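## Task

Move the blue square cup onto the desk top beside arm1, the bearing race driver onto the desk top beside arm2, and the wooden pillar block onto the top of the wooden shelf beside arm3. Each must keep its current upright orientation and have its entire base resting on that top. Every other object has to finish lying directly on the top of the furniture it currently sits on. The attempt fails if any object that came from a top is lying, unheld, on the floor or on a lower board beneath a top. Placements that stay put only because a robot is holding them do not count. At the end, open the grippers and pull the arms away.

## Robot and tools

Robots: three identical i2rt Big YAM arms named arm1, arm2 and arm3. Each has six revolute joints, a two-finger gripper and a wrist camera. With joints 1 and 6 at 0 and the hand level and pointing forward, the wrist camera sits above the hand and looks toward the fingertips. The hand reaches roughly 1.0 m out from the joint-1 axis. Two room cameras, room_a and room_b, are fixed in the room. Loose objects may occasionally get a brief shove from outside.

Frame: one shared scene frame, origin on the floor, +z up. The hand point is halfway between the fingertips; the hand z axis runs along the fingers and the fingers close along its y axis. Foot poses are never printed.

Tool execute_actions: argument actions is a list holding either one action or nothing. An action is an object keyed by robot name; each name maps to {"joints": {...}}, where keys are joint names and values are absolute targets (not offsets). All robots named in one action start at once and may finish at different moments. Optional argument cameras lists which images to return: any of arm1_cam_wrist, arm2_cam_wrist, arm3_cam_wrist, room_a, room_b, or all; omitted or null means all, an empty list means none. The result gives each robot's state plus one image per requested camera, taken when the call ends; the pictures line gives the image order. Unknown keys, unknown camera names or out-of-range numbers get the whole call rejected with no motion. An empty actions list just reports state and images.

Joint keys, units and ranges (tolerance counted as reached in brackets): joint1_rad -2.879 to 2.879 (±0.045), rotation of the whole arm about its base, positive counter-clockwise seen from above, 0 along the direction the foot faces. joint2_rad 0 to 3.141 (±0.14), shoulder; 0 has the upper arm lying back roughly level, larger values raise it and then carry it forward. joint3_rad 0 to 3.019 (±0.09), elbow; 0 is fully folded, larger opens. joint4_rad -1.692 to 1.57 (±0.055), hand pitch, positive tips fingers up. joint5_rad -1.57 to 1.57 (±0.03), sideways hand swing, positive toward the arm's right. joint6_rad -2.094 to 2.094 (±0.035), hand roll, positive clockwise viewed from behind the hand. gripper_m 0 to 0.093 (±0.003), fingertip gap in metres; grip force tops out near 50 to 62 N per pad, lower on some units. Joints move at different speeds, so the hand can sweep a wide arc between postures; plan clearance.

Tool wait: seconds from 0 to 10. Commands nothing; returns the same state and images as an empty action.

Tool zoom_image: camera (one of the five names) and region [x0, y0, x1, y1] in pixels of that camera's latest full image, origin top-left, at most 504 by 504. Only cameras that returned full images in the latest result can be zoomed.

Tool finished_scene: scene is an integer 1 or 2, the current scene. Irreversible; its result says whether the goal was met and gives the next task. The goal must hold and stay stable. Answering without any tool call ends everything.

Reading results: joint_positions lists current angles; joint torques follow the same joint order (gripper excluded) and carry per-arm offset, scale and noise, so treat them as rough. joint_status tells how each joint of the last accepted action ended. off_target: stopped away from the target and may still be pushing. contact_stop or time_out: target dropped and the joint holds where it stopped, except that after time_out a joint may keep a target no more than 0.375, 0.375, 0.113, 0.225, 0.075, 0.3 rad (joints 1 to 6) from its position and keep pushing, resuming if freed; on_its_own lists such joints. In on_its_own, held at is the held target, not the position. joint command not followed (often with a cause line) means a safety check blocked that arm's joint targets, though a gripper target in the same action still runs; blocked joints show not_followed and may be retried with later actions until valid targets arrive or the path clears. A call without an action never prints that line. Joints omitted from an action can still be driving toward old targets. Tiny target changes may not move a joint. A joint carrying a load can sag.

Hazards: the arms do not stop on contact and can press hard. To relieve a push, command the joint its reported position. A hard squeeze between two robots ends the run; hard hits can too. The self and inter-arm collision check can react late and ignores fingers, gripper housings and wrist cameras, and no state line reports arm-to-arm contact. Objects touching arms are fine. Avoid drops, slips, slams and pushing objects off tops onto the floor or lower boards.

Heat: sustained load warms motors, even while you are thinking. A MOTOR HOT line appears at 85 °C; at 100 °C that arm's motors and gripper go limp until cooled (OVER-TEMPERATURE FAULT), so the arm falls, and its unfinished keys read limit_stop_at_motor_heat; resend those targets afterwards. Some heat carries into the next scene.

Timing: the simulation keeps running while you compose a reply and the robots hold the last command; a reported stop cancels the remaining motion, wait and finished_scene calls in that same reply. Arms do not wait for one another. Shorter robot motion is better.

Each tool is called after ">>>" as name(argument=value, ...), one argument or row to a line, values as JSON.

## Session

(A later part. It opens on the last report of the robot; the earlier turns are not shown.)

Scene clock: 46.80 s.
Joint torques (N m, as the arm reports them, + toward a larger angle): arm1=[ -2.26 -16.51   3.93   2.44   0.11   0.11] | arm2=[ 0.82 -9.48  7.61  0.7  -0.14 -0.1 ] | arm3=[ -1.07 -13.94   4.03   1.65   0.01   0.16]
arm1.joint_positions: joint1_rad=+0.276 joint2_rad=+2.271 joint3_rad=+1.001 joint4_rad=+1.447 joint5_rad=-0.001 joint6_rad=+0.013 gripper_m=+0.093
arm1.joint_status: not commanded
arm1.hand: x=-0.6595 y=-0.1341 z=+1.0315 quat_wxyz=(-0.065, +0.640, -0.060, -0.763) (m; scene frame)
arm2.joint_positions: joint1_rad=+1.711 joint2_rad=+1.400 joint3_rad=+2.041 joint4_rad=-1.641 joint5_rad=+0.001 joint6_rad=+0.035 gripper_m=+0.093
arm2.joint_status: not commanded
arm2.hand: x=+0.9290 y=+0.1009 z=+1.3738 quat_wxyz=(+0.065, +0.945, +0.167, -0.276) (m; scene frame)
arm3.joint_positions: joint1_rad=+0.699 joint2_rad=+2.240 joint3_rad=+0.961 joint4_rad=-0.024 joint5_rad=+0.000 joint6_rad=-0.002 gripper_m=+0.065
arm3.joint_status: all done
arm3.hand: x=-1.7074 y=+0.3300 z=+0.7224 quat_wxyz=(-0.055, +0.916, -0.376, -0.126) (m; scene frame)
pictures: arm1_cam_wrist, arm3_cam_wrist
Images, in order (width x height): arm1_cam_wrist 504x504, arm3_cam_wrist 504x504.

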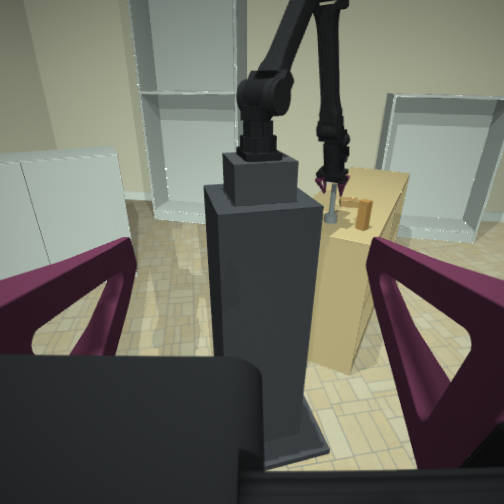

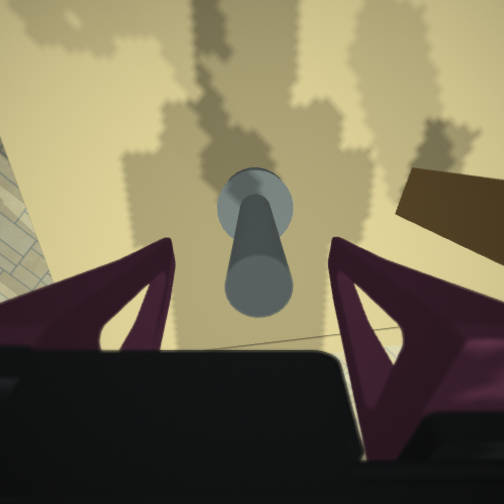

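>>> execute_actions(
  actions=[
    {"arm3":{"joints":{"gripper_m":0}}},
  ],
  cameras=[],
)

>>> execute_actions(
  actions=[
    {"arm3":{"joints":{"joint2_rad":1.77,"joint3_rad":1.01,"joint4_rad":-0.56}}},
  ],
  cameras=["arm1_cam_wrist"],
)

>>> execute_actions(
  actions=[
    {"arm3":{"joints":{"joint1_rad":-1.838,"joint2_rad":1.70,"joint3_rad":1.505,"joint4_rad":-1.075}}},
  ],
  cameras=["arm3_cam_wrist","arm1_cam_wrist"],
)

Scene clock: 47.60 s.
Joint torques (N m, as the arm reports them, + toward a larger angle): arm1=[ -2.75 -15.78   4.02   2.52   0.08   0.16] | arm2=[ 0.83 -9.38  7.62  0.71 -0.15 -0.1 ] | arm3=[ -0.81 -14.14   3.97   1.57  -0.02   0.17]
arm1.joint_positions: joint1_rad=+0.276 joint2_rad=+2.271 joint3_rad=+1.001 joint4_rad=+1.447 joint5_rad=-0.001 joint6_rad=+0.013 gripper_m=+0.093
arm1.joint_status: not commanded
arm1.hand: x=-0.6595 y=-0.1341 z=+1.0315 quat_wxyz=(-0.065, +0.640, -0.060, -0.763) (m; scene frame)
arm2.joint_positions: joint1_rad=+1.711 joint2_rad=+1.400 joint3_rad=+2.041 joint4_rad=-1.641 joint5_rad=+0.001 joint6_rad=+0.035 gripper_m=+0.093
arm2.joint_status: not commanded
arm2.hand: x=+0.9290 y=+0.1009 z=+1.3738 quat_wxyz=(+0.065, +0.945, +0.167, -0.276) (m; scene frame)
arm3.joint_positions: joint1_rad=+0.698 joint2_rad=+2.240 joint3_rad=+0.961 joint4_rad=-0.024 joint5_rad=+0.000 joint6_rad=+0.000 gripper_m=+0.019
arm3.joint_status: gripper_m off_target (ended at +0.019, target +0.000)
arm3.hand: x=-1.7070 y=+0.3305 z=+0.7224 quat_wxyz=(-0.055, +0.916, -0.377, -0.127) (m; scene frame)
pictures: none
No camera images: the call's "cameras" was empty. Leave "cameras" out to get every camera's image.

Scene clock: 48.97 s.
Joint torques (N m, as the arm reports them, + toward a larger angle): arm1=[ -2.33 -16.2    4.09   2.65   0.11   0.11] | arm2=[ 0.81 -9.45  7.65  0.67 -0.15 -0.09] | arm3=[ -0.84 -12.04   8.14   0.88   0.02   0.14]
arm1.joint_positions: joint1_rad=+0.276 joint2_rad=+2.271 joint3_rad=+1.001 joint4_rad=+1.447 joint5_rad=-0.001 joint6_rad=+0.013 gripper_m=+0.093
arm1.joint_status: not commanded
arm1.hand: x=-0.6595 y=-0.1341 z=+1.0315 quat_wxyz=(-0.065, +0.640, -0.060, -0.763) (m; scene frame)
arm2.joint_positions: joint1_rad=+1.711 joint2_rad=+1.400 joint3_rad=+2.041 joint4_rad=-1.641 joint5_rad=+0.001 joint6_rad=+0.035 gripper_m=+0.093
arm2.joint_status: not commanded
arm2.hand: x=+0.9290 y=+0.1009 z=+1.3738 quat_wxyz=(+0.065, +0.945, +0.167, -0.276) (m; scene frame)
arm3.joint_positions: joint1_rad=+0.698 joint2_rad=+1.776 joint3_rad=+0.984 joint4_rad=-0.556 joint5_rad=+0.000 joint6_rad=+0.000 gripper_m=+0.019
arm3.joint_status: all done
arm3.hand: x=-1.7087 y=+0.3307 z=+0.9158 quat_wxyz=(-0.046, +0.918, -0.379, -0.106) (m; scene frame)
pictures: arm1_cam_wrist
Images, in order (width x height): arm1_cam_wrist 504x504.

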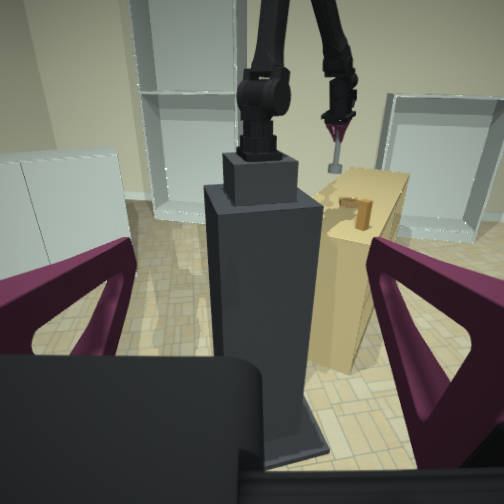

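Scene clock: 51.30 s.
Joint torques (N m, as the arm reports them, + toward a larger angle): arm1=[ -2.34 -15.99   3.99   2.59   0.08   0.13] | arm2=[ 0.89 -9.47  7.63  0.68 -0.15 -0.1 ] | arm3=[  0.63 -15.97   9.93   0.92  -0.16   0.16]
arm1.joint_positions: joint1_rad=+0.276 joint2_rad=+2.271 joint3_rad=+1.001 joint4_rad=+1.447 joint5_rad=-0.001 joint6_rad=+0.013 gripper_m=+0.093
arm1.joint_status: not commanded
arm1.hand: x=-0.6595 y=-0.1341 z=+1.0315 quat_wxyz=(-0.065, +0.640, -0.060, -0.763) (m; scene frame)
arm2.joint_positions: joint1_rad=+1.711 joint2_rad=+1.400 joint3_rad=+2.041 joint4_rad=-1.641 joint5_rad=+0.001 joint6_rad=+0.035 gripper_m=+0.093
arm2.joint_status: not commanded
arm2.hand: x=+0.9290 y=+0.1009 z=+1.3738 quat_wxyz=(+0.065, +0.945, +0.167, -0.276) (m; scene frame)
arm3.joint_positions: joint1_rad=-1.848 joint2_rad=+1.729 joint3_rad=+1.481 joint4_rad=-1.070 joint5_rad=+0.004 joint6_rad=+0.000 gripper_m=+0.019
arm3.joint_status: all done
arm3.hand: x=-0.7927 y=-0.1247 z=+1.0954 quat_wxyz=(-0.124, -0.094, -0.988, +0.009) (m; scene frame)
pictures: arm1_cam_wrist, arm3_cam_wrist
Images, in order (width x height): arm1_cam_wrist 504x504, arm3_cam_wrist 504x504.

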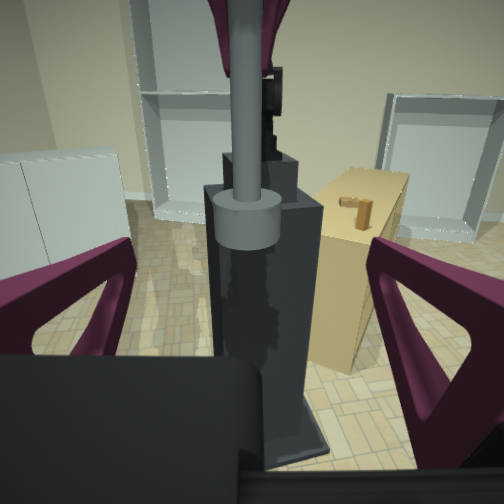

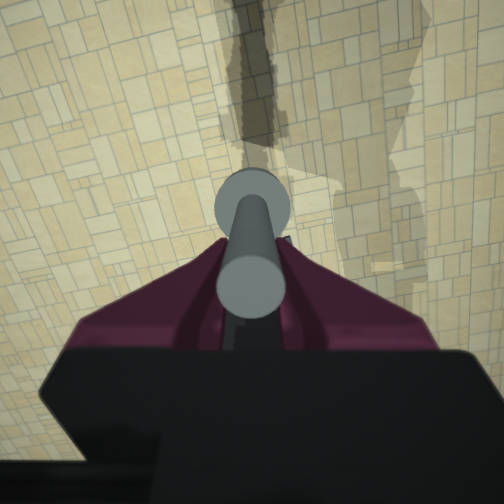

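>>> execute_actions(
  actions=[
    {"arm1":{"joints":{"joint1_rad":0.283,"joint2_rad":2.38,"joint3_rad":1.455,"joint4_rad":1.15}},"arm3":{"joints":{"joint4_rad":-1.035}}},
  ],
  cameras=["arm3_cam_wrist","arm1_cam_wrist","room_b"],
)

>>> zoom_image(
  camera="room_b",
  region=[140, 200, 220, 280],
)

Scene clock: 52.80 s.
Joint torques (N m, as the arm reports them, + toward a larger angle): arm1=[ -1.56 -19.92   9.62   1.53   0.09   0.12] | arm2=[ 0.79 -9.48  7.6   0.68 -0.15 -0.1 ] | arm3=[  0.72 -15.78   9.93   1.94  -0.16   0.18]
arm1.joint_positions: joint1_rad=+0.276 joint2_rad=+2.390 joint3_rad=+1.422 joint4_rad=+1.159 joint5_rad=-0.001 joint6_rad=+0.013 gripper_m=+0.093
arm1.joint_status: all done
arm1.hand: x=-0.7873 y=-0.1109 z=+1.0483 quat_wxyz=(-0.065, +0.634, -0.060, -0.768) (m; scene frame)
arm2.joint_positions: joint1_rad=+1.711 joint2_rad=+1.400 joint3_rad=+2.041 joint4_rad=-1.641 joint5_rad=+0.001 joint6_rad=+0.035 gripper_m=+0.093
arm2.joint_status: not commanded
arm2.hand: x=+0.9290 y=+0.1009 z=+1.3738 quat_wxyz=(+0.065, +0.945, +0.167, -0.276) (m; scene frame)
arm3.joint_positions: joint1_rad=-1.848 joint2_rad=+1.729 joint3_rad=+1.481 joint4_rad=-1.057 joint5_rad=+0.004 joint6_rad=+0.000 gripper_m=+0.019
arm3.joint_status: all done
arm3.hand: x=-0.7897 y=-0.1253 z=+1.0962 quat_wxyz=(-0.130, -0.094, -0.987, +0.009) (m; scene frame)
pictures: arm1_cam_wrist, arm3_cam_wrist, room_b
Images, in order (width x height): arm1_cam_wrist 504x504, arm3_cam_wrist 504x504, room_b 504x504.

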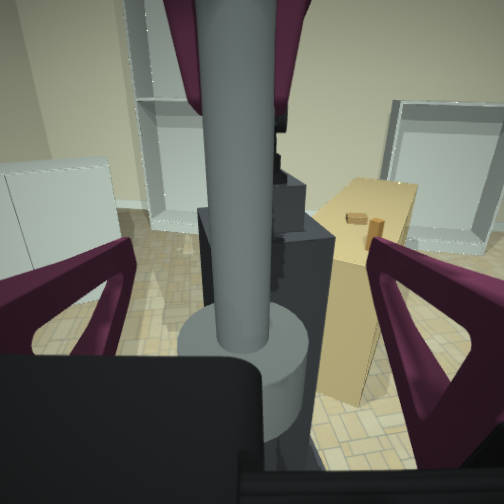

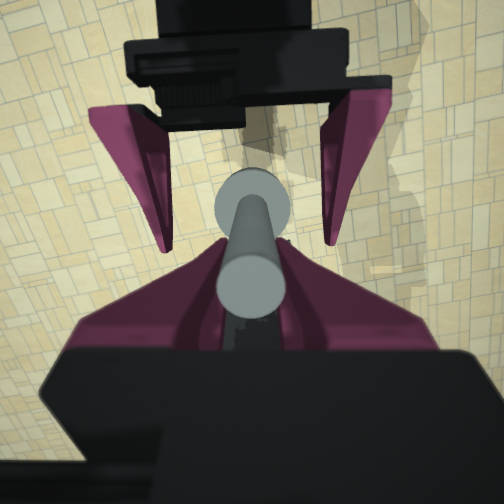

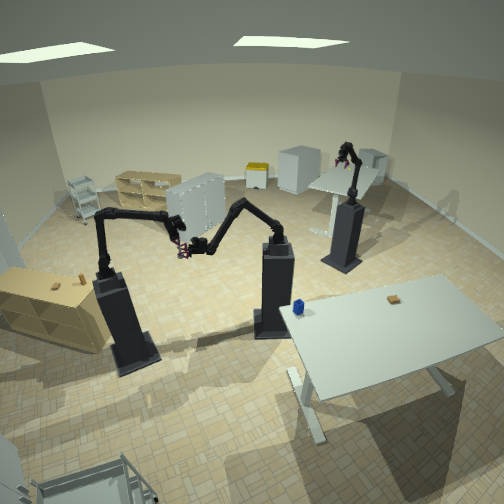

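Region (140, 200, 220, 280) of room_b's 504x504 image, scaled by 6.300, with more detail than that image has.

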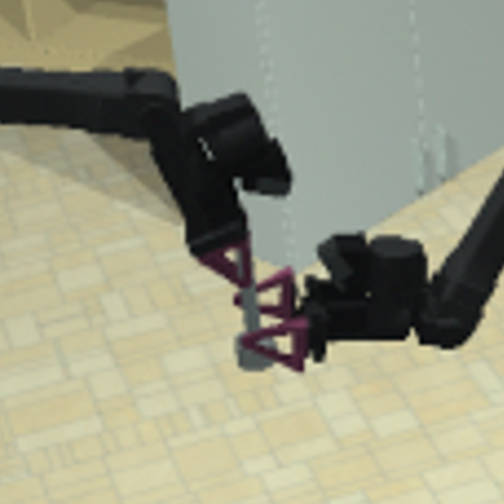

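>>> execute_actions(
  actions=[
    {"arm1":{"joints":{"joint1_rad":0.291,"gripper_m":0}}},
  ],
  cameras=["arm3_cam_wrist","arm1_cam_wrist"],
)

Scene clock: 53.63 s.
Joint torques (N m, as the arm reports them, + toward a larger angle): arm1=[ -1.58 -20.14   9.86   1.38   0.05   0.12] | arm2=[ 0.81 -9.41  7.62  0.68 -0.15 -0.1 ] | arm3=[  0.75 -16.04   9.95   1.95  -0.17   0.15]
arm1.joint_positions: joint1_rad=+0.281 joint2_rad=+2.390 joint3_rad=+1.422 joint4_rad=+1.159 joint5_rad=+0.000 joint6_rad=+0.013 gripper_m=+0.019
arm1.joint_status: gripper_m off_target (ended at +0.019, target +0.000); the others done
arm1.hand: x=-0.7881 y=-0.1148 z=+1.0481 quat_wxyz=(-0.063, +0.635, -0.059, -0.768) (m; scene frame)
arm2.joint_positions: joint1_rad=+1.711 joint2_rad=+1.400 joint3_rad=+2.041 joint4_rad=-1.641 joint5_rad=+0.001 joint6_rad=+0.035 gripper_m=+0.093
arm2.joint_status: not commanded
arm2.hand: x=+0.9290 y=+0.1009 z=+1.3738 quat_wxyz=(+0.065, +0.945, +0.167, -0.276) (m; scene frame)
arm3.joint_positions: joint1_rad=-1.848 joint2_rad=+1.729 joint3_rad=+1.480 joint4_rad=-1.057 joint5_rad=+0.004 joint6_rad=+0.000 gripper_m=+0.019
arm3.joint_status: not commanded
arm3.hand: x=-0.7900 y=-0.1252 z=+1.0958 quat_wxyz=(-0.130, -0.094, -0.987, +0.009) (m; scene frame)
pictures: arm1_cam_wrist, arm3_cam_wrist
Images, in order (width x height): arm1_cam_wrist 504x504, arm3_cam_wrist 504x504.

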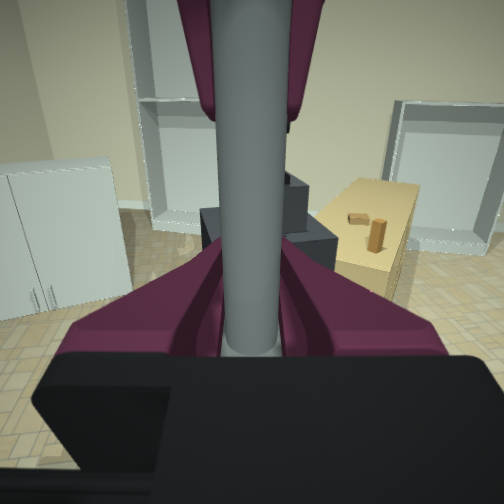

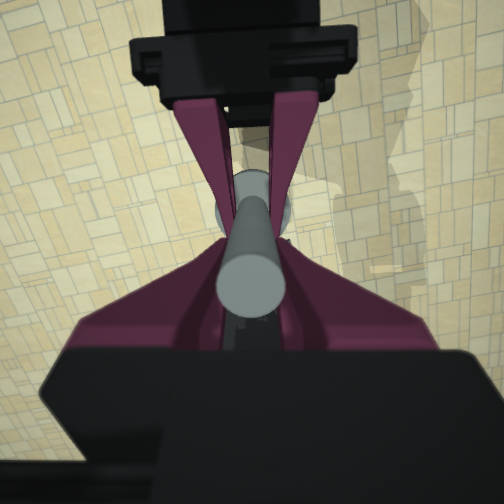

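>>> execute_actions(
  actions=[
    {"arm3":{"joints":{"gripper_m":0.093}},"arm2":{"joints":{"joint2_rad":1.76,"joint4_rad":-1.55,"joint3_rad":2.03}}},
  ],
  cameras=[],
)

>>> execute_actions(
  actions=[
    {"arm3":{"joints":{"joint2_rad":1.4,"joint4_rad":-1.35}}},
  ],
  cameras=["arm3_cam_wrist"],
)

>>> execute_actions(
  actions=[
    {"arm1":{"joints":{"joint1_rad":-2.34}},"arm3":{"joints":{"joint2_rad":0.9,"joint3_rad":1.1}}},
  ],
  cameras=["arm2_cam_wrist","arm1_cam_wrist","room_a"],
)

Scene clock: 55.40 s.
Joint torques (N m, as the arm reports them, + toward a larger angle): arm1=[ -0.76 -22.23   9.46   2.53   0.03   0.13] | arm2=[  0.85 -16.47   9.99   0.81  -0.13  -0.1 ] | arm3=[  0.65 -14.14  10.26   1.82  -0.18   0.15]
arm1.joint_positions: joint1_rad=+0.281 joint2_rad=+2.422 joint3_rad=+1.422 joint4_rad=+1.130 joint5_rad=+0.000 joint6_rad=+0.013 gripper_m=+0.019
arm1.joint_status: not commanded
arm1.hand: x=-0.7867 y=-0.1153 z=+1.0162 quat_wxyz=(-0.062, +0.658, -0.061, -0.748) (m; scene frame)
arm2.joint_positions: joint1_rad=+1.711 joint2_rad=+1.764 joint3_rad=+2.010 joint4_rad=-1.557 joint5_rad=+0.001 joint6_rad=+0.035 gripper_m=+0.093
arm2.joint_status: all done
arm2.hand: x=+0.8076 y=+0.0488 z=+1.1821 quat_wxyz=(+0.033, +0.976, +0.173, -0.127) (m; scene frame)
arm3.joint_positions: joint1_rad=-1.848 joint2_rad=+1.705 joint3_rad=+1.480 joint4_rad=-1.049 joint5_rad=+0.004 joint6_rad=+0.000 gripper_m=+0.093
arm3.joint_status: all done
arm3.hand: x=-0.7890 y=-0.1255 z=+1.1095 quat_wxyz=(-0.145, -0.093, -0.985, +0.011) (m; scene frame)
pictures: none
No camera images: the call's "cameras" was empty. Leave "cameras" out to get every camera's image.

Scene clock: 56.73 s.
Joint torques (N m, as the arm reports them, + toward a larger angle): arm1=[ -1.43 -22.52   9.41   2.41   0.06   0.09] | arm2=[  1.01 -16.3    9.92   0.8   -0.14  -0.09] | arm3=[ 0.83 -8.56  9.96  0.72 -0.15  0.16]
arm1.joint_positions: joint1_rad=+0.281 joint2_rad=+2.422 joint3_rad=+1.422 joint4_rad=+1.130 joint5_rad=+0.000 joint6_rad=+0.013 gripper_m=+0.019
arm1.joint_status: not commanded
arm1.hand: x=-0.7867 y=-0.1153 z=+1.0162 quat_wxyz=(-0.062, +0.658, -0.061, -0.748) (m; scene frame)
arm2.joint_positions: joint1_rad=+1.711 joint2_rad=+1.764 joint3_rad=+2.010 joint4_rad=-1.557 joint5_rad=+0.001 joint6_rad=+0.035 gripper_m=+0.093
arm2.joint_status: not commanded
arm2.hand: x=+0.8076 y=+0.0488 z=+1.1821 quat_wxyz=(+0.033, +0.976, +0.173, -0.127) (m; scene frame)
arm3.joint_positions: joint1_rad=-1.848 joint2_rad=+1.389 joint3_rad=+1.485 joint4_rad=-1.338 joint5_rad=+0.004 joint6_rad=+0.000 gripper_m=+0.093
arm3.joint_status: all done
arm3.hand: x=-0.8911 y=-0.1075 z=+1.2526 quat_wxyz=(-0.161, -0.093, -0.982, +0.012) (m; scene frame)
pictures: arm3_cam_wrist
Images, in order (width x height): arm3_cam_wrist 504x504.

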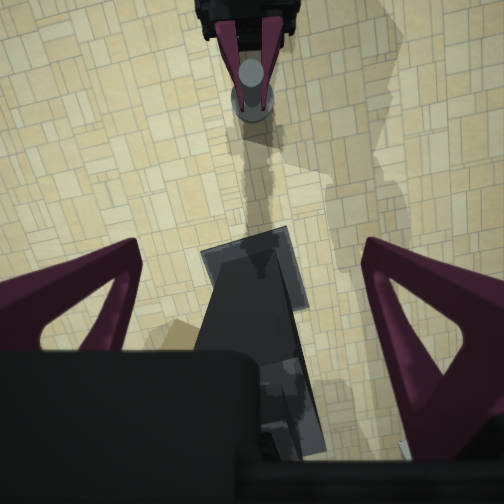

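Scene clock: 59.47 s.
Joint torques (N m, as the arm reports them, + toward a larger angle): arm1=[ -2.11 -22.25   9.56   2.57   0.02   0.13] | arm2=[  1.04 -16.54  10.     0.84  -0.13  -0.09] | arm3=[ 0.6  -1.86  8.3   1.02 -0.17  0.16]
arm1.joint_positions: joint1_rad=-2.337 joint2_rad=+2.422 joint3_rad=+1.422 joint4_rad=+1.128 joint5_rad=+0.001 joint6_rad=+0.013 gripper_m=+0.019
arm1.joint_status: all done
arm1.hand: x=+0.7567 y=+0.0185 z=+1.0212 quat_wxyz=(-0.740, +0.109, -0.650, -0.135) (m; scene frame)
arm2.joint_positions: joint1_rad=+1.711 joint2_rad=+1.764 joint3_rad=+2.010 joint4_rad=-1.557 joint5_rad=+0.001 joint6_rad=+0.035 gripper_m=+0.093
arm2.joint_status: not commanded
arm2.hand: x=+0.8076 y=+0.0488 z=+1.1821 quat_wxyz=(+0.033, +0.976, +0.173, -0.127) (m; scene frame)
arm3.joint_positions: joint1_rad=-1.848 joint2_rad=+0.889 joint3_rad=+1.104 joint4_rad=-1.342 joint5_rad=+0.004 joint6_rad=+0.000 gripper_m=+0.093
arm3.joint_status: all done
arm3.hand: x=-1.0533 y=-0.0769 z=+1.2612 quat_wxyz=(-0.217, -0.093, -0.972, +0.018) (m; scene frame)
pictures: arm1_cam_wrist, arm2_cam_wrist, room_a
Images, in order (width x height): arm1_cam_wrist 504x504, arm2_cam_wrist 504x504, room_a 504x504.

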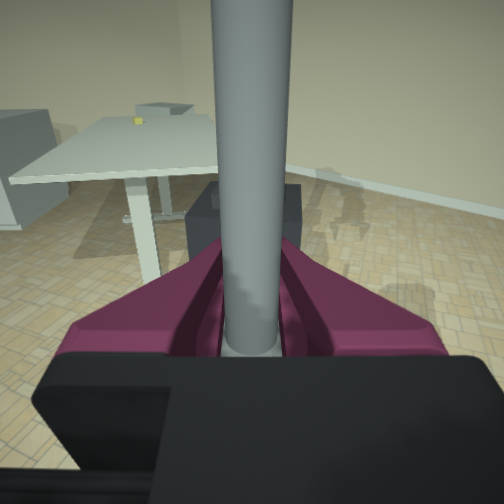

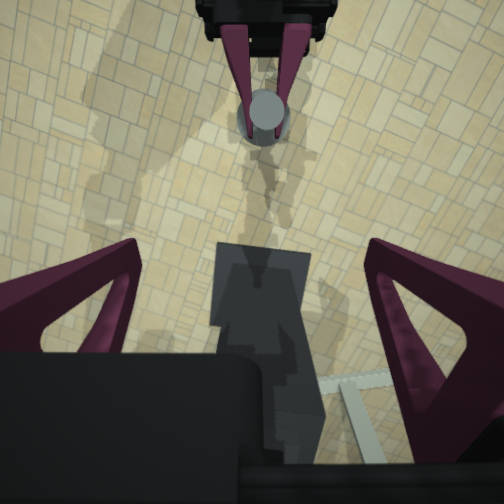

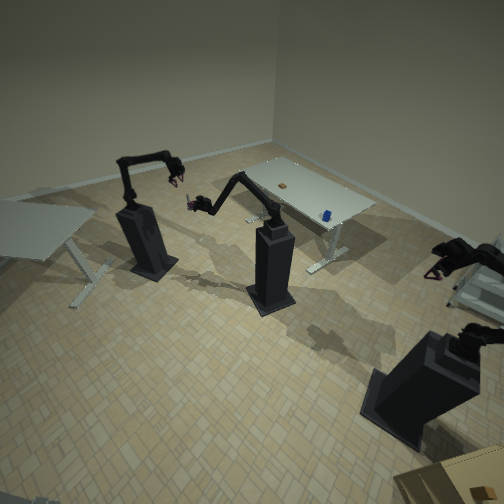

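>>> execute_actions(
  actions=[
    {"arm1":{"joints":{"joint4_rad":1.21}},"arm2":{"joints":{"joint1_rad":1.69,"joint2_rad":1.885,"joint3_rad":1.945,"joint4_rad":-1.335,"joint6_rad":0.0}}},
  ],
  cameras=["arm2_cam_wrist","arm1_cam_wrist"],
)

Scene clock: 60.73 s.
Joint torques (N m, as the arm reports them, + toward a larger angle): arm1=[ -2.54 -22.63   9.64   3.64  -0.01   0.13] | arm2=[  0.74 -18.08   9.23   1.03  -0.15  -0.24] | arm3=[ 0.98 -2.17  8.42  1.09 -0.17  0.15]
arm1.joint_positions: joint1_rad=-2.337 joint2_rad=+2.422 joint3_rad=+1.422 joint4_rad=+1.155 joint5_rad=+0.001 joint6_rad=+0.013 gripper_m=+0.019
arm1.joint_status: all done
arm1.hand: x=+0.7558 y=+0.0181 z=+1.0280 quat_wxyz=(-0.749, +0.108, -0.639, -0.137) (m; scene frame)
arm2.joint_positions: joint1_rad=+1.698 joint2_rad=+1.883 joint3_rad=+1.941 joint4_rad=-1.347 joint5_rad=+0.001 joint6_rad=+0.009 gripper_m=+0.093
arm2.joint_status: all done
arm2.hand: x=+0.7513 y=+0.0338 z=+1.0941 quat_wxyz=(+0.033, +0.973, +0.179, -0.139) (m; scene frame)
arm3.joint_positions: joint1_rad=-1.848 joint2_rad=+0.889 joint3_rad=+1.104 joint4_rad=-1.342 joint5_rad=+0.004 joint6_rad=+0.000 gripper_m=+0.093
arm3.joint_status: not commanded
arm3.hand: x=-1.0533 y=-0.0769 z=+1.2612 quat_wxyz=(-0.217, -0.093, -0.972, +0.018) (m; scene frame)
pictures: arm1_cam_wrist, arm2_cam_wrist
Images, in order (width x height): arm1_cam_wrist 504x504, arm2_cam_wrist 504x504.

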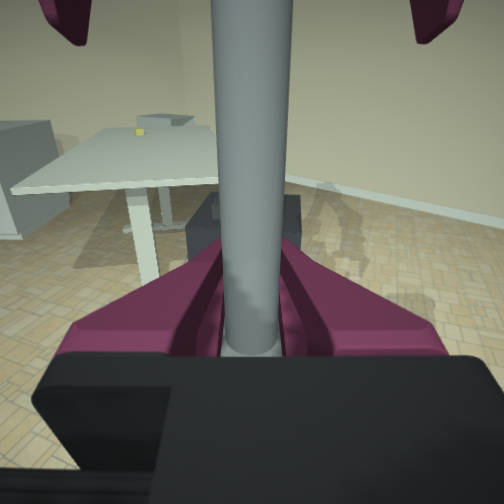

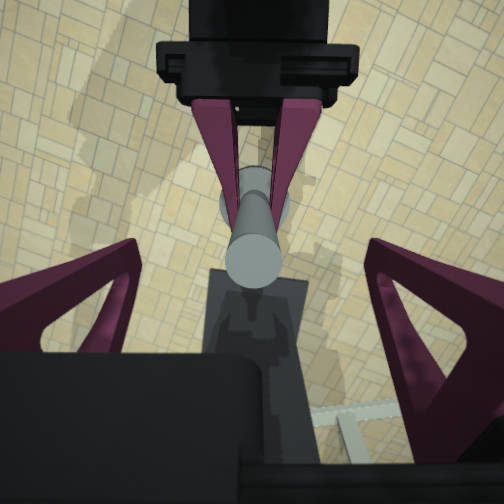

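Arm2 needs to come about 2 cm lower before gripping.

>>> execute_actions(
  actions=[
    {"arm2":{"joints":{"joint2_rad":1.925,"joint4_rad":-1.315}}},
  ],
  cameras=["arm2_cam_wrist","arm1_cam_wrist"],
)

Scene clock: 61.33 s.
Joint torques (N m, as the arm reports them, + toward a larger angle): arm1=[ -2.22 -22.57   9.41   3.69   0.01   0.12] | arm2=[  0.61 -15.42   9.19   1.05  -0.15  -0.24] | arm3=[ 0.89 -2.08  8.3   1.04 -0.18  0.17]
arm1.joint_positions: joint1_rad=-2.337 joint2_rad=+2.422 joint3_rad=+1.422 joint4_rad=+1.155 joint5_rad=+0.001 joint6_rad=+0.013 gripper_m=+0.019
arm1.joint_status: not commanded
arm1.hand: x=+0.7558 y=+0.0181 z=+1.0280 quat_wxyz=(-0.749, +0.108, -0.639, -0.137) (m; scene frame)
arm2.joint_positions: joint1_rad=+1.698 joint2_rad=+1.887 joint3_rad=+1.941 joint4_rad=-1.327 joint5_rad=+0.001 joint6_rad=+0.009 gripper_m=+0.093
arm2.joint_status: all done
arm2.hand: x=+0.7465 y=+0.0319 z=+1.0928 quat_wxyz=(+0.034, +0.972, +0.179, -0.146) (m; scene frame)
arm3.joint_positions: joint1_rad=-1.848 joint2_rad=+0.889 joint3_rad=+1.104 joint4_rad=-1.342 joint5_rad=+0.004 joint6_rad=+0.000 gripper_m=+0.093
arm3.joint_status: not commanded
arm3.hand: x=-1.0533 y=-0.0769 z=+1.2612 quat_wxyz=(-0.217, -0.093, -0.972, +0.018) (m; scene frame)
pictures: arm1_cam_wrist, arm2_cam_wrist
Images, in order (width x height): arm1_cam_wrist 504x504, arm2_cam_wrist 504x504.

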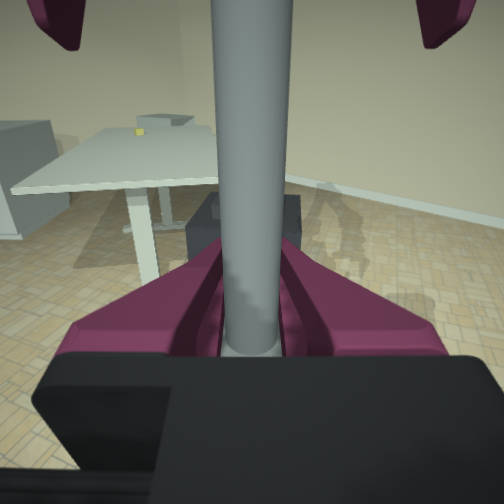

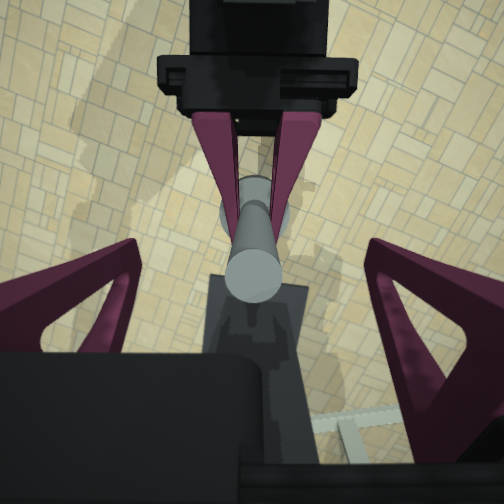

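>>> execute_actions(
  actions=[
    {"arm2":{"joints":{"joint2_rad":1.895,"joint3_rad":1.905}}},
  ],
  cameras=["arm2_cam_wrist","arm1_cam_wrist"],
)

Scene clock: 62.13 s.
Joint torques (N m, as the arm reports them, + toward a larger angle): arm1=[ -1.67 -21.86   9.43   3.84  -0.04   0.11] | arm2=[  0.62 -17.61   8.45   0.97  -0.14  -0.25] | arm3=[ 0.5  -1.72  8.29  0.98 -0.19  0.18]
arm1.joint_positions: joint1_rad=-2.337 joint2_rad=+2.422 joint3_rad=+1.422 joint4_rad=+1.155 joint5_rad=+0.001 joint6_rad=+0.013 gripper_m=+0.019
arm1.joint_status: not commanded
arm1.hand: x=+0.7558 y=+0.0181 z=+1.0280 quat_wxyz=(-0.749, +0.108, -0.639, -0.137) (m; scene frame)
arm2.joint_positions: joint1_rad=+1.698 joint2_rad=+1.887 joint3_rad=+1.912 joint4_rad=-1.326 joint5_rad=+0.001 joint6_rad=+0.009 gripper_m=+0.093
arm2.joint_status: all done
arm2.hand: x=+0.7522 y=+0.0339 z=+1.0798 quat_wxyz=(+0.031, +0.974, +0.179, -0.133) (m; scene frame)
arm3.joint_positions: joint1_rad=-1.848 joint2_rad=+0.889 joint3_rad=+1.104 joint4_rad=-1.342 joint5_rad=+0.004 joint6_rad=+0.000 gripper_m=+0.093
arm3.joint_status: not commanded
arm3.hand: x=-1.0533 y=-0.0769 z=+1.2612 quat_wxyz=(-0.217, -0.093, -0.972, +0.018) (m; scene frame)
pictures: arm1_cam_wrist, arm2_cam_wrist
Images, in order (width x height): arm1_cam_wrist 504x504, arm2_cam_wrist 504x504.

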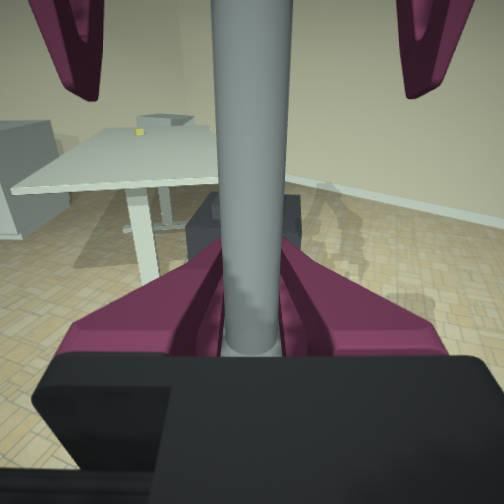

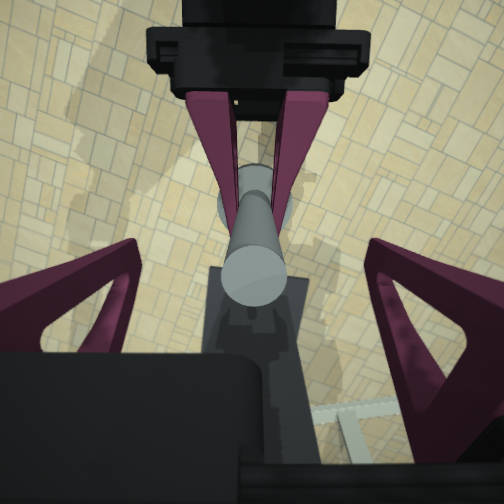

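>>> execute_actions(
  actions=[
    {"arm2":{"joints":{"gripper_m":0}}},
  ],
  cameras=[],
)

>>> execute_actions(
  actions=[
    {"arm2":{"joints":{"joint2_rad":1.865,"joint3_rad":1.935}},"arm1":{"joints":{"joint2_rad":2.42,"joint4_rad":1.15}}},
  ],
  cameras=["arm2_cam_wrist","arm1_cam_wrist"],
)

Scene clock: 62.97 s.
Joint torques (N m, as the arm reports them, + toward a larger angle): arm1=[ -1.93 -22.77   9.53   3.73  -0.04   0.09] | arm2=[  0.74 -17.96   8.4    0.95  -0.22  -0.22] | arm3=[ 1.06 -1.81  8.34  1.08 -0.19  0.14]
arm1.joint_positions: joint1_rad=-2.337 joint2_rad=+2.422 joint3_rad=+1.422 joint4_rad=+1.156 joint5_rad=+0.001 joint6_rad=+0.013 gripper_m=+0.019
arm1.joint_status: not commanded
arm1.hand: x=+0.7558 y=+0.0181 z=+1.0282 quat_wxyz=(-0.749, +0.107, -0.639, -0.137) (m; scene frame)
arm2.joint_positions: joint1_rad=+1.698 joint2_rad=+1.887 joint3_rad=+1.912 joint4_rad=-1.325 joint5_rad=+0.003 joint6_rad=+0.007 gripper_m=+0.019
arm2.joint_status: gripper_m off_target (ended at +0.019, target +0.000)
arm2.hand: x=+0.7519 y=+0.0344 z=+1.0798 quat_wxyz=(+0.031, +0.974, +0.180, -0.133) (m; scene frame)
arm3.joint_positions: joint1_rad=-1.848 joint2_rad=+0.889 joint3_rad=+1.104 joint4_rad=-1.342 joint5_rad=+0.004 joint6_rad=+0.000 gripper_m=+0.093
arm3.joint_status: not commanded
arm3.hand: x=-1.0533 y=-0.0769 z=+1.2612 quat_wxyz=(-0.217, -0.093, -0.972, +0.018) (m; scene frame)
pictures: none
No camera images: the call's "cameras" was empty. Leave "cameras" out to get every camera's image.

Scene clock: 63.53 s.
Joint torques (N m, as the arm reports them, + toward a larger angle): arm1=[ -2.42 -20.04   9.5    1.69  -0.01   0.08] | arm2=[  0.71 -19.91  10.45   0.93  -0.2   -0.22] | arm3=[ 0.64 -1.61  8.24  0.95 -0.18  0.14]
arm1.joint_positions: joint1_rad=-2.337 joint2_rad=+2.425 joint3_rad=+1.422 joint4_rad=+1.154 joint5_rad=+0.001 joint6_rad=+0.013 gripper_m=+0.019
arm1.joint_status: all done
arm1.hand: x=+0.7556 y=+0.0180 z=+1.0253 quat_wxyz=(-0.747, +0.108, -0.641, -0.137) (m; scene frame)
arm2.joint_positions: joint1_rad=+1.698 joint2_rad=+1.887 joint3_rad=+1.912 joint4_rad=-1.325 joint5_rad=+0.003 joint6_rad=+0.007 gripper_m=+0.019
arm2.joint_status: all done
arm2.hand: x=+0.7519 y=+0.0344 z=+1.0798 quat_wxyz=(+0.031, +0.974, +0.180, -0.133) (m; scene frame)
arm3.joint_positions: joint1_rad=-1.848 joint2_rad=+0.889 joint3_rad=+1.104 joint4_rad=-1.342 joint5_rad=+0.004 joint6_rad=+0.000 gripper_m=+0.093
arm3.joint_status: not commanded
arm3.hand: x=-1.0533 y=-0.0769 z=+1.2612 quat_wxyz=(-0.217, -0.093, -0.972, +0.018) (m; scene frame)
pictures: arm1_cam_wrist, arm2_cam_wrist
Images, in order (width x height): arm1_cam_wrist 504x504, arm2_cam_wrist 504x504.

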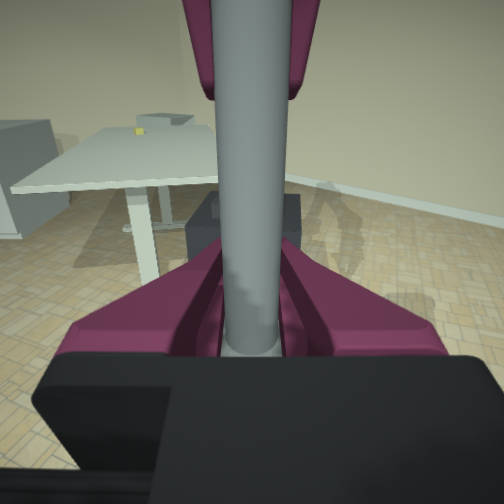

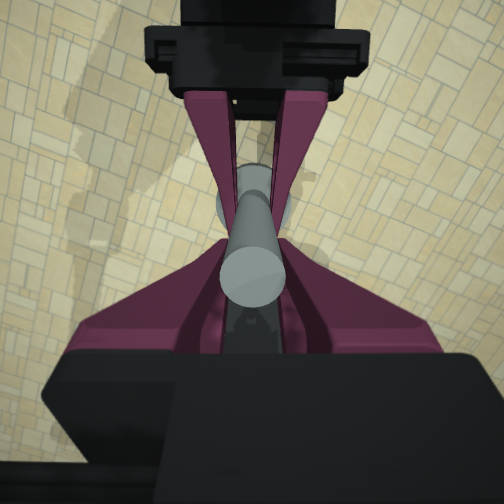

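>>> execute_actions(
  actions=[
    {"arm1":{"joints":{"gripper_m":0.093}}},
  ],
  cameras=[],
)

>>> execute_actions(
  actions=[
    {"arm1":{"joints":{"joint2_rad":2.29,"joint3_rad":1.0,"joint4_rad":1.47}}},
  ],
  cameras=["arm1_cam_wrist"],
)

>>> execute_actions(
  actions=[
    {"arm2":{"joints":{"joint1_rad":-1.05,"joint2_rad":1.76,"joint3_rad":1.38,"joint4_rad":-0.88}}},
  ],
  cameras=["arm1_cam_wrist","arm2_cam_wrist"],
)

Scene clock: 64.53 s.
Joint torques (N m, as the arm reports them, + toward a larger angle): arm1=[ -2.35 -19.77   9.59   1.66  -0.03   0.14] | arm2=[  0.9  -19.96  10.45   0.98  -0.19  -0.22] | arm3=[ 0.71 -2.05  8.29  1.01 -0.19  0.16]
arm1.joint_positions: joint1_rad=-2.337 joint2_rad=+2.425 joint3_rad=+1.422 joint4_rad=+1.154 joint5_rad=+0.001 joint6_rad=+0.013 gripper_m=+0.093
arm1.joint_status: all done
arm1.hand: x=+0.7556 y=+0.0180 z=+1.0253 quat_wxyz=(-0.747, +0.108, -0.641, -0.137) (m; scene frame)
arm2.joint_positions: joint1_rad=+1.698 joint2_rad=+1.887 joint3_rad=+1.912 joint4_rad=-1.325 joint5_rad=+0.002 joint6_rad=+0.007 gripper_m=+0.019
arm2.joint_status: not commanded
arm2.hand: x=+0.7519 y=+0.0343 z=+1.0798 quat_wxyz=(+0.031, +0.974, +0.180, -0.133) (m; scene frame)
arm3.joint_positions: joint1_rad=-1.848 joint2_rad=+0.889 joint3_rad=+1.104 joint4_rad=-1.342 joint5_rad=+0.004 joint6_rad=+0.000 gripper_m=+0.093
arm3.joint_status: not commanded
arm3.hand: x=-1.0533 y=-0.0769 z=+1.2612 quat_wxyz=(-0.217, -0.093, -0.972, +0.018) (m; scene frame)
pictures: none
No camera images: the call's "cameras" was empty. Leave "cameras" out to get every camera's image.

Scene clock: 65.77 s.
Joint torques (N m, as the arm reports them, + toward a larger angle): arm1=[ -1.82 -15.79   3.88   2.58  -0.05   0.11] | arm2=[  0.83 -19.92  10.42   0.98  -0.19  -0.22] | arm3=[ 0.76 -2.18  8.36  1.15 -0.21  0.12]
arm1.joint_positions: joint1_rad=-2.337 joint2_rad=+2.291 joint3_rad=+1.002 joint4_rad=+1.447 joint5_rad=+0.001 joint6_rad=+0.013 gripper_m=+0.093
arm1.joint_status: all done
arm1.hand: x=+0.6343 y=-0.0261 z=+1.0234 quat_wxyz=(-0.749, +0.107, -0.639, -0.137) (m; scene frame)
arm2.joint_positions: joint1_rad=+1.698 joint2_rad=+1.887 joint3_rad=+1.912 joint4_rad=-1.325 joint5_rad=+0.002 joint6_rad=+0.007 gripper_m=+0.019
arm2.joint_status: not commanded
arm2.hand: x=+0.7519 y=+0.0343 z=+1.0798 quat_wxyz=(+0.031, +0.974, +0.180, -0.133) (m; scene frame)
arm3.joint_positions: joint1_rad=-1.848 joint2_rad=+0.889 joint3_rad=+1.104 joint4_rad=-1.342 joint5_rad=+0.004 joint6_rad=+0.000 gripper_m=+0.093
arm3.joint_status: not commanded
arm3.hand: x=-1.0533 y=-0.0769 z=+1.2612 quat_wxyz=(-0.217, -0.093, -0.972, +0.018) (m; scene frame)
pictures: arm1_cam_wrist
Images, in order (width x height): arm1_cam_wrist 504x504.

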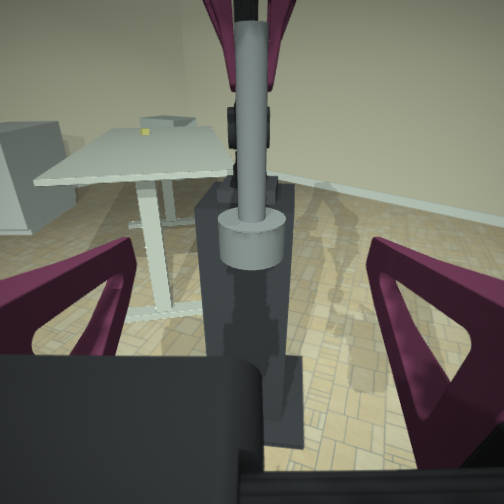

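Scene clock: 68.37 s.
Joint torques (N m, as the arm reports them, + toward a larger angle): arm1=[ -2.39 -16.4    3.89   2.55  -0.04   0.12] | arm2=[  1.3  -18.55   8.61   0.62  -0.13  -0.22] | arm3=[ 1.35 -1.75  8.38  1.04 -0.18  0.16]
arm1.joint_positions: joint1_rad=-2.337 joint2_rad=+2.291 joint3_rad=+1.002 joint4_rad=+1.447 joint5_rad=+0.001 joint6_rad=+0.013 gripper_m=+0.093
arm1.joint_status: not commanded
arm1.hand: x=+0.6343 y=-0.0261 z=+1.0234 quat_wxyz=(-0.749, +0.107, -0.639, -0.137) (m; scene frame)
arm2.joint_positions: joint1_rad=-1.057 joint2_rad=+1.791 joint3_rad=+1.374 joint4_rad=-0.881 joint5_rad=+0.001 joint6_rad=+0.007 gripper_m=+0.019
arm2.joint_status: all done
arm2.hand: x=+1.7835 y=+0.6744 z=+0.9249 quat_wxyz=(-0.125, +0.366, -0.921, -0.045) (m; scene frame)
arm3.joint_positions: joint1_rad=-1.848 joint2_rad=+0.889 joint3_rad=+1.104 joint4_rad=-1.342 joint5_rad=+0.004 joint6_rad=+0.000 gripper_m=+0.093
arm3.joint_status: not commanded
arm3.hand: x=-1.0533 y=-0.0769 z=+1.2612 quat_wxyz=(-0.217, -0.093, -0.972, +0.018) (m; scene frame)
pictures: arm1_cam_wrist, arm2_cam_wrist
Images, in order (width x height): arm1_cam_wrist 504x504, arm2_cam_wrist 504x504.

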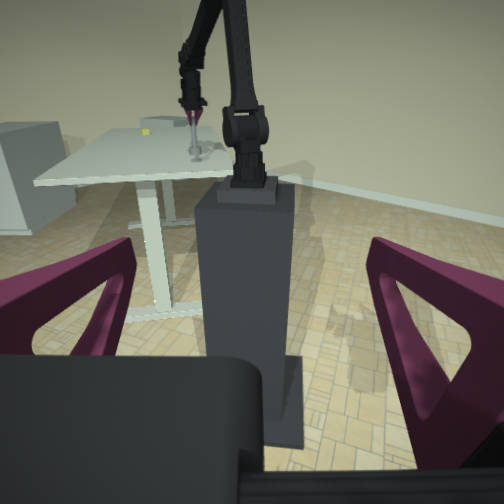

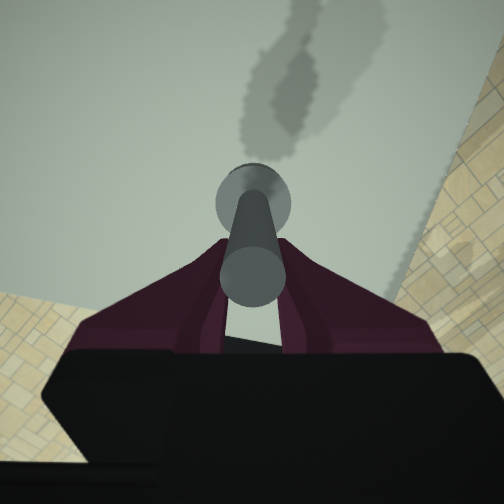

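>>> execute_actions(
  actions=[
    {"arm2":{"joints":{"joint2_rad":1.845,"joint3_rad":1.33,"joint4_rad":-0.75}}},
  ],
  cameras=["arm1_cam_wrist","arm2_cam_wrist"],
)

>>> zoom_image(
  camera="arm1_cam_wrist",
  region=[160, 100, 240, 180],
)

Scene clock: 69.30 s.
Joint torques (N m, as the arm reports them, + toward a larger angle): arm1=[ -2.06 -16.18   3.86   2.69   0.02   0.14] | arm2=[  1.35 -15.9    8.5    1.25  -0.13  -0.21] | arm3=[ 0.78 -2.28  8.28  1.13 -0.19  0.16]
arm1.joint_positions: joint1_rad=-2.337 joint2_rad=+2.291 joint3_rad=+1.002 joint4_rad=+1.447 joint5_rad=+0.001 joint6_rad=+0.013 gripper_m=+0.093
arm1.joint_status: not commanded
arm1.hand: x=+0.6343 y=-0.0261 z=+1.0234 quat_wxyz=(-0.749, +0.107, -0.639, -0.137) (m; scene frame)
arm2.joint_positions: joint1_rad=-1.057 joint2_rad=+1.837 joint3_rad=+1.321 joint4_rad=-0.769 joint5_rad=+0.001 joint6_rad=+0.007 gripper_m=+0.019
arm2.joint_status: all done
arm2.hand: x=+1.7852 y=+0.6755 z=+0.8848 quat_wxyz=(-0.131, +0.366, -0.920, -0.047) (m; scene frame)
arm3.joint_positions: joint1_rad=-1.848 joint2_rad=+0.889 joint3_rad=+1.104 joint4_rad=-1.342 joint5_rad=+0.004 joint6_rad=+0.000 gripper_m=+0.093
arm3.joint_status: not commanded
arm3.hand: x=-1.0533 y=-0.0769 z=+1.2612 quat_wxyz=(-0.217, -0.093, -0.972, +0.018) (m; scene frame)
pictures: arm1_cam_wrist, arm2_cam_wrist
Images, in order (width x height): arm1_cam_wrist 504x504, arm2_cam_wrist 504x504.

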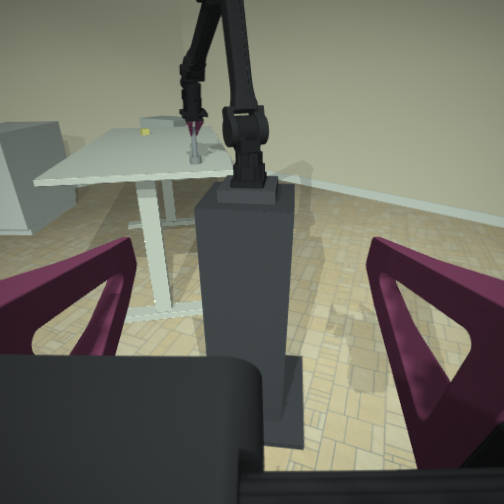

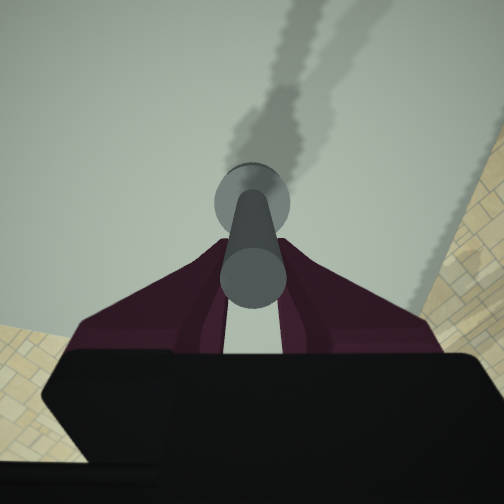

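Region (160, 100, 240, 180) of arm1_cam_wrist's 504x504 image, scaled by 6.300, with more detail than that image has.

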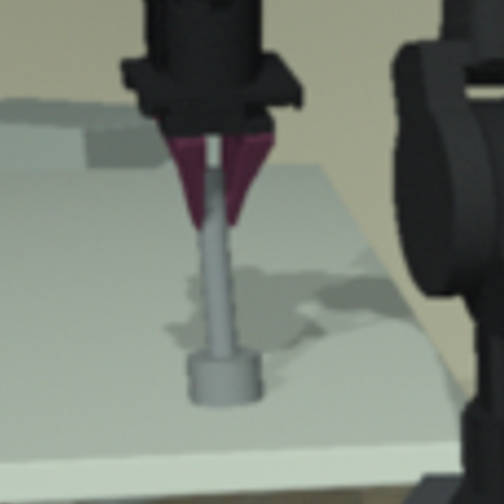

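>>> execute_actions(
  actions=[
    {"arm2":{"joints":{"joint2_rad":1.88}}},
  ],
  cameras=["arm2_cam_wrist"],
)

Scene clock: 69.83 s.
Joint torques (N m, as the arm reports them, + toward a larger angle): arm1=[ -2.22 -16.53   3.82   2.5   -0.02   0.11] | arm2=[  1.43 -13.31   8.48   1.23  -0.13  -0.22] | arm3=[ 0.88 -1.72  8.38  1.08 -0.17  0.17]
arm1.joint_positions: joint1_rad=-2.337 joint2_rad=+2.291 joint3_rad=+1.002 joint4_rad=+1.447 joint5_rad=+0.001 joint6_rad=+0.013 gripper_m=+0.093
arm1.joint_status: not commanded
arm1.hand: x=+0.6343 y=-0.0261 z=+1.0234 quat_wxyz=(-0.749, +0.107, -0.639, -0.137) (m; scene frame)
arm2.joint_positions: joint1_rad=-1.057 joint2_rad=+1.840 joint3_rad=+1.321 joint4_rad=-0.768 joint5_rad=+0.001 joint6_rad=+0.007 gripper_m=+0.019
arm2.joint_status: all done
arm2.hand: x=+1.7853 y=+0.6755 z=+0.8834 quat_wxyz=(-0.130, +0.366, -0.920, -0.047) (m; scene frame)
arm3.joint_positions: joint1_rad=-1.848 joint2_rad=+0.889 joint3_rad=+1.104 joint4_rad=-1.342 joint5_rad=+0.004 joint6_rad=+0.000 gripper_m=+0.093
arm3.joint_status: not commanded
arm3.hand: x=-1.0533 y=-0.0769 z=+1.2612 quat_wxyz=(-0.217, -0.093, -0.972, +0.018) (m; scene frame)
pictures: arm2_cam_wrist
Images, in order (width x height): arm2_cam_wrist 504x504.

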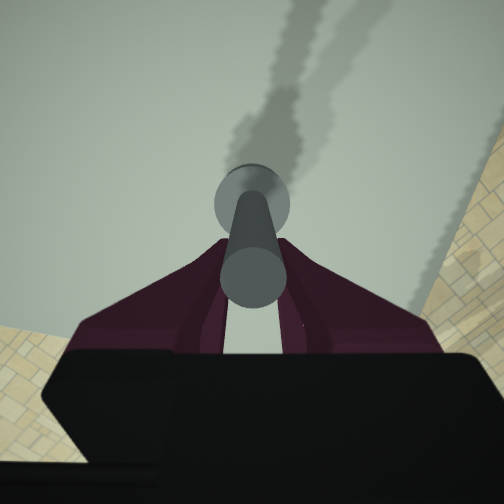

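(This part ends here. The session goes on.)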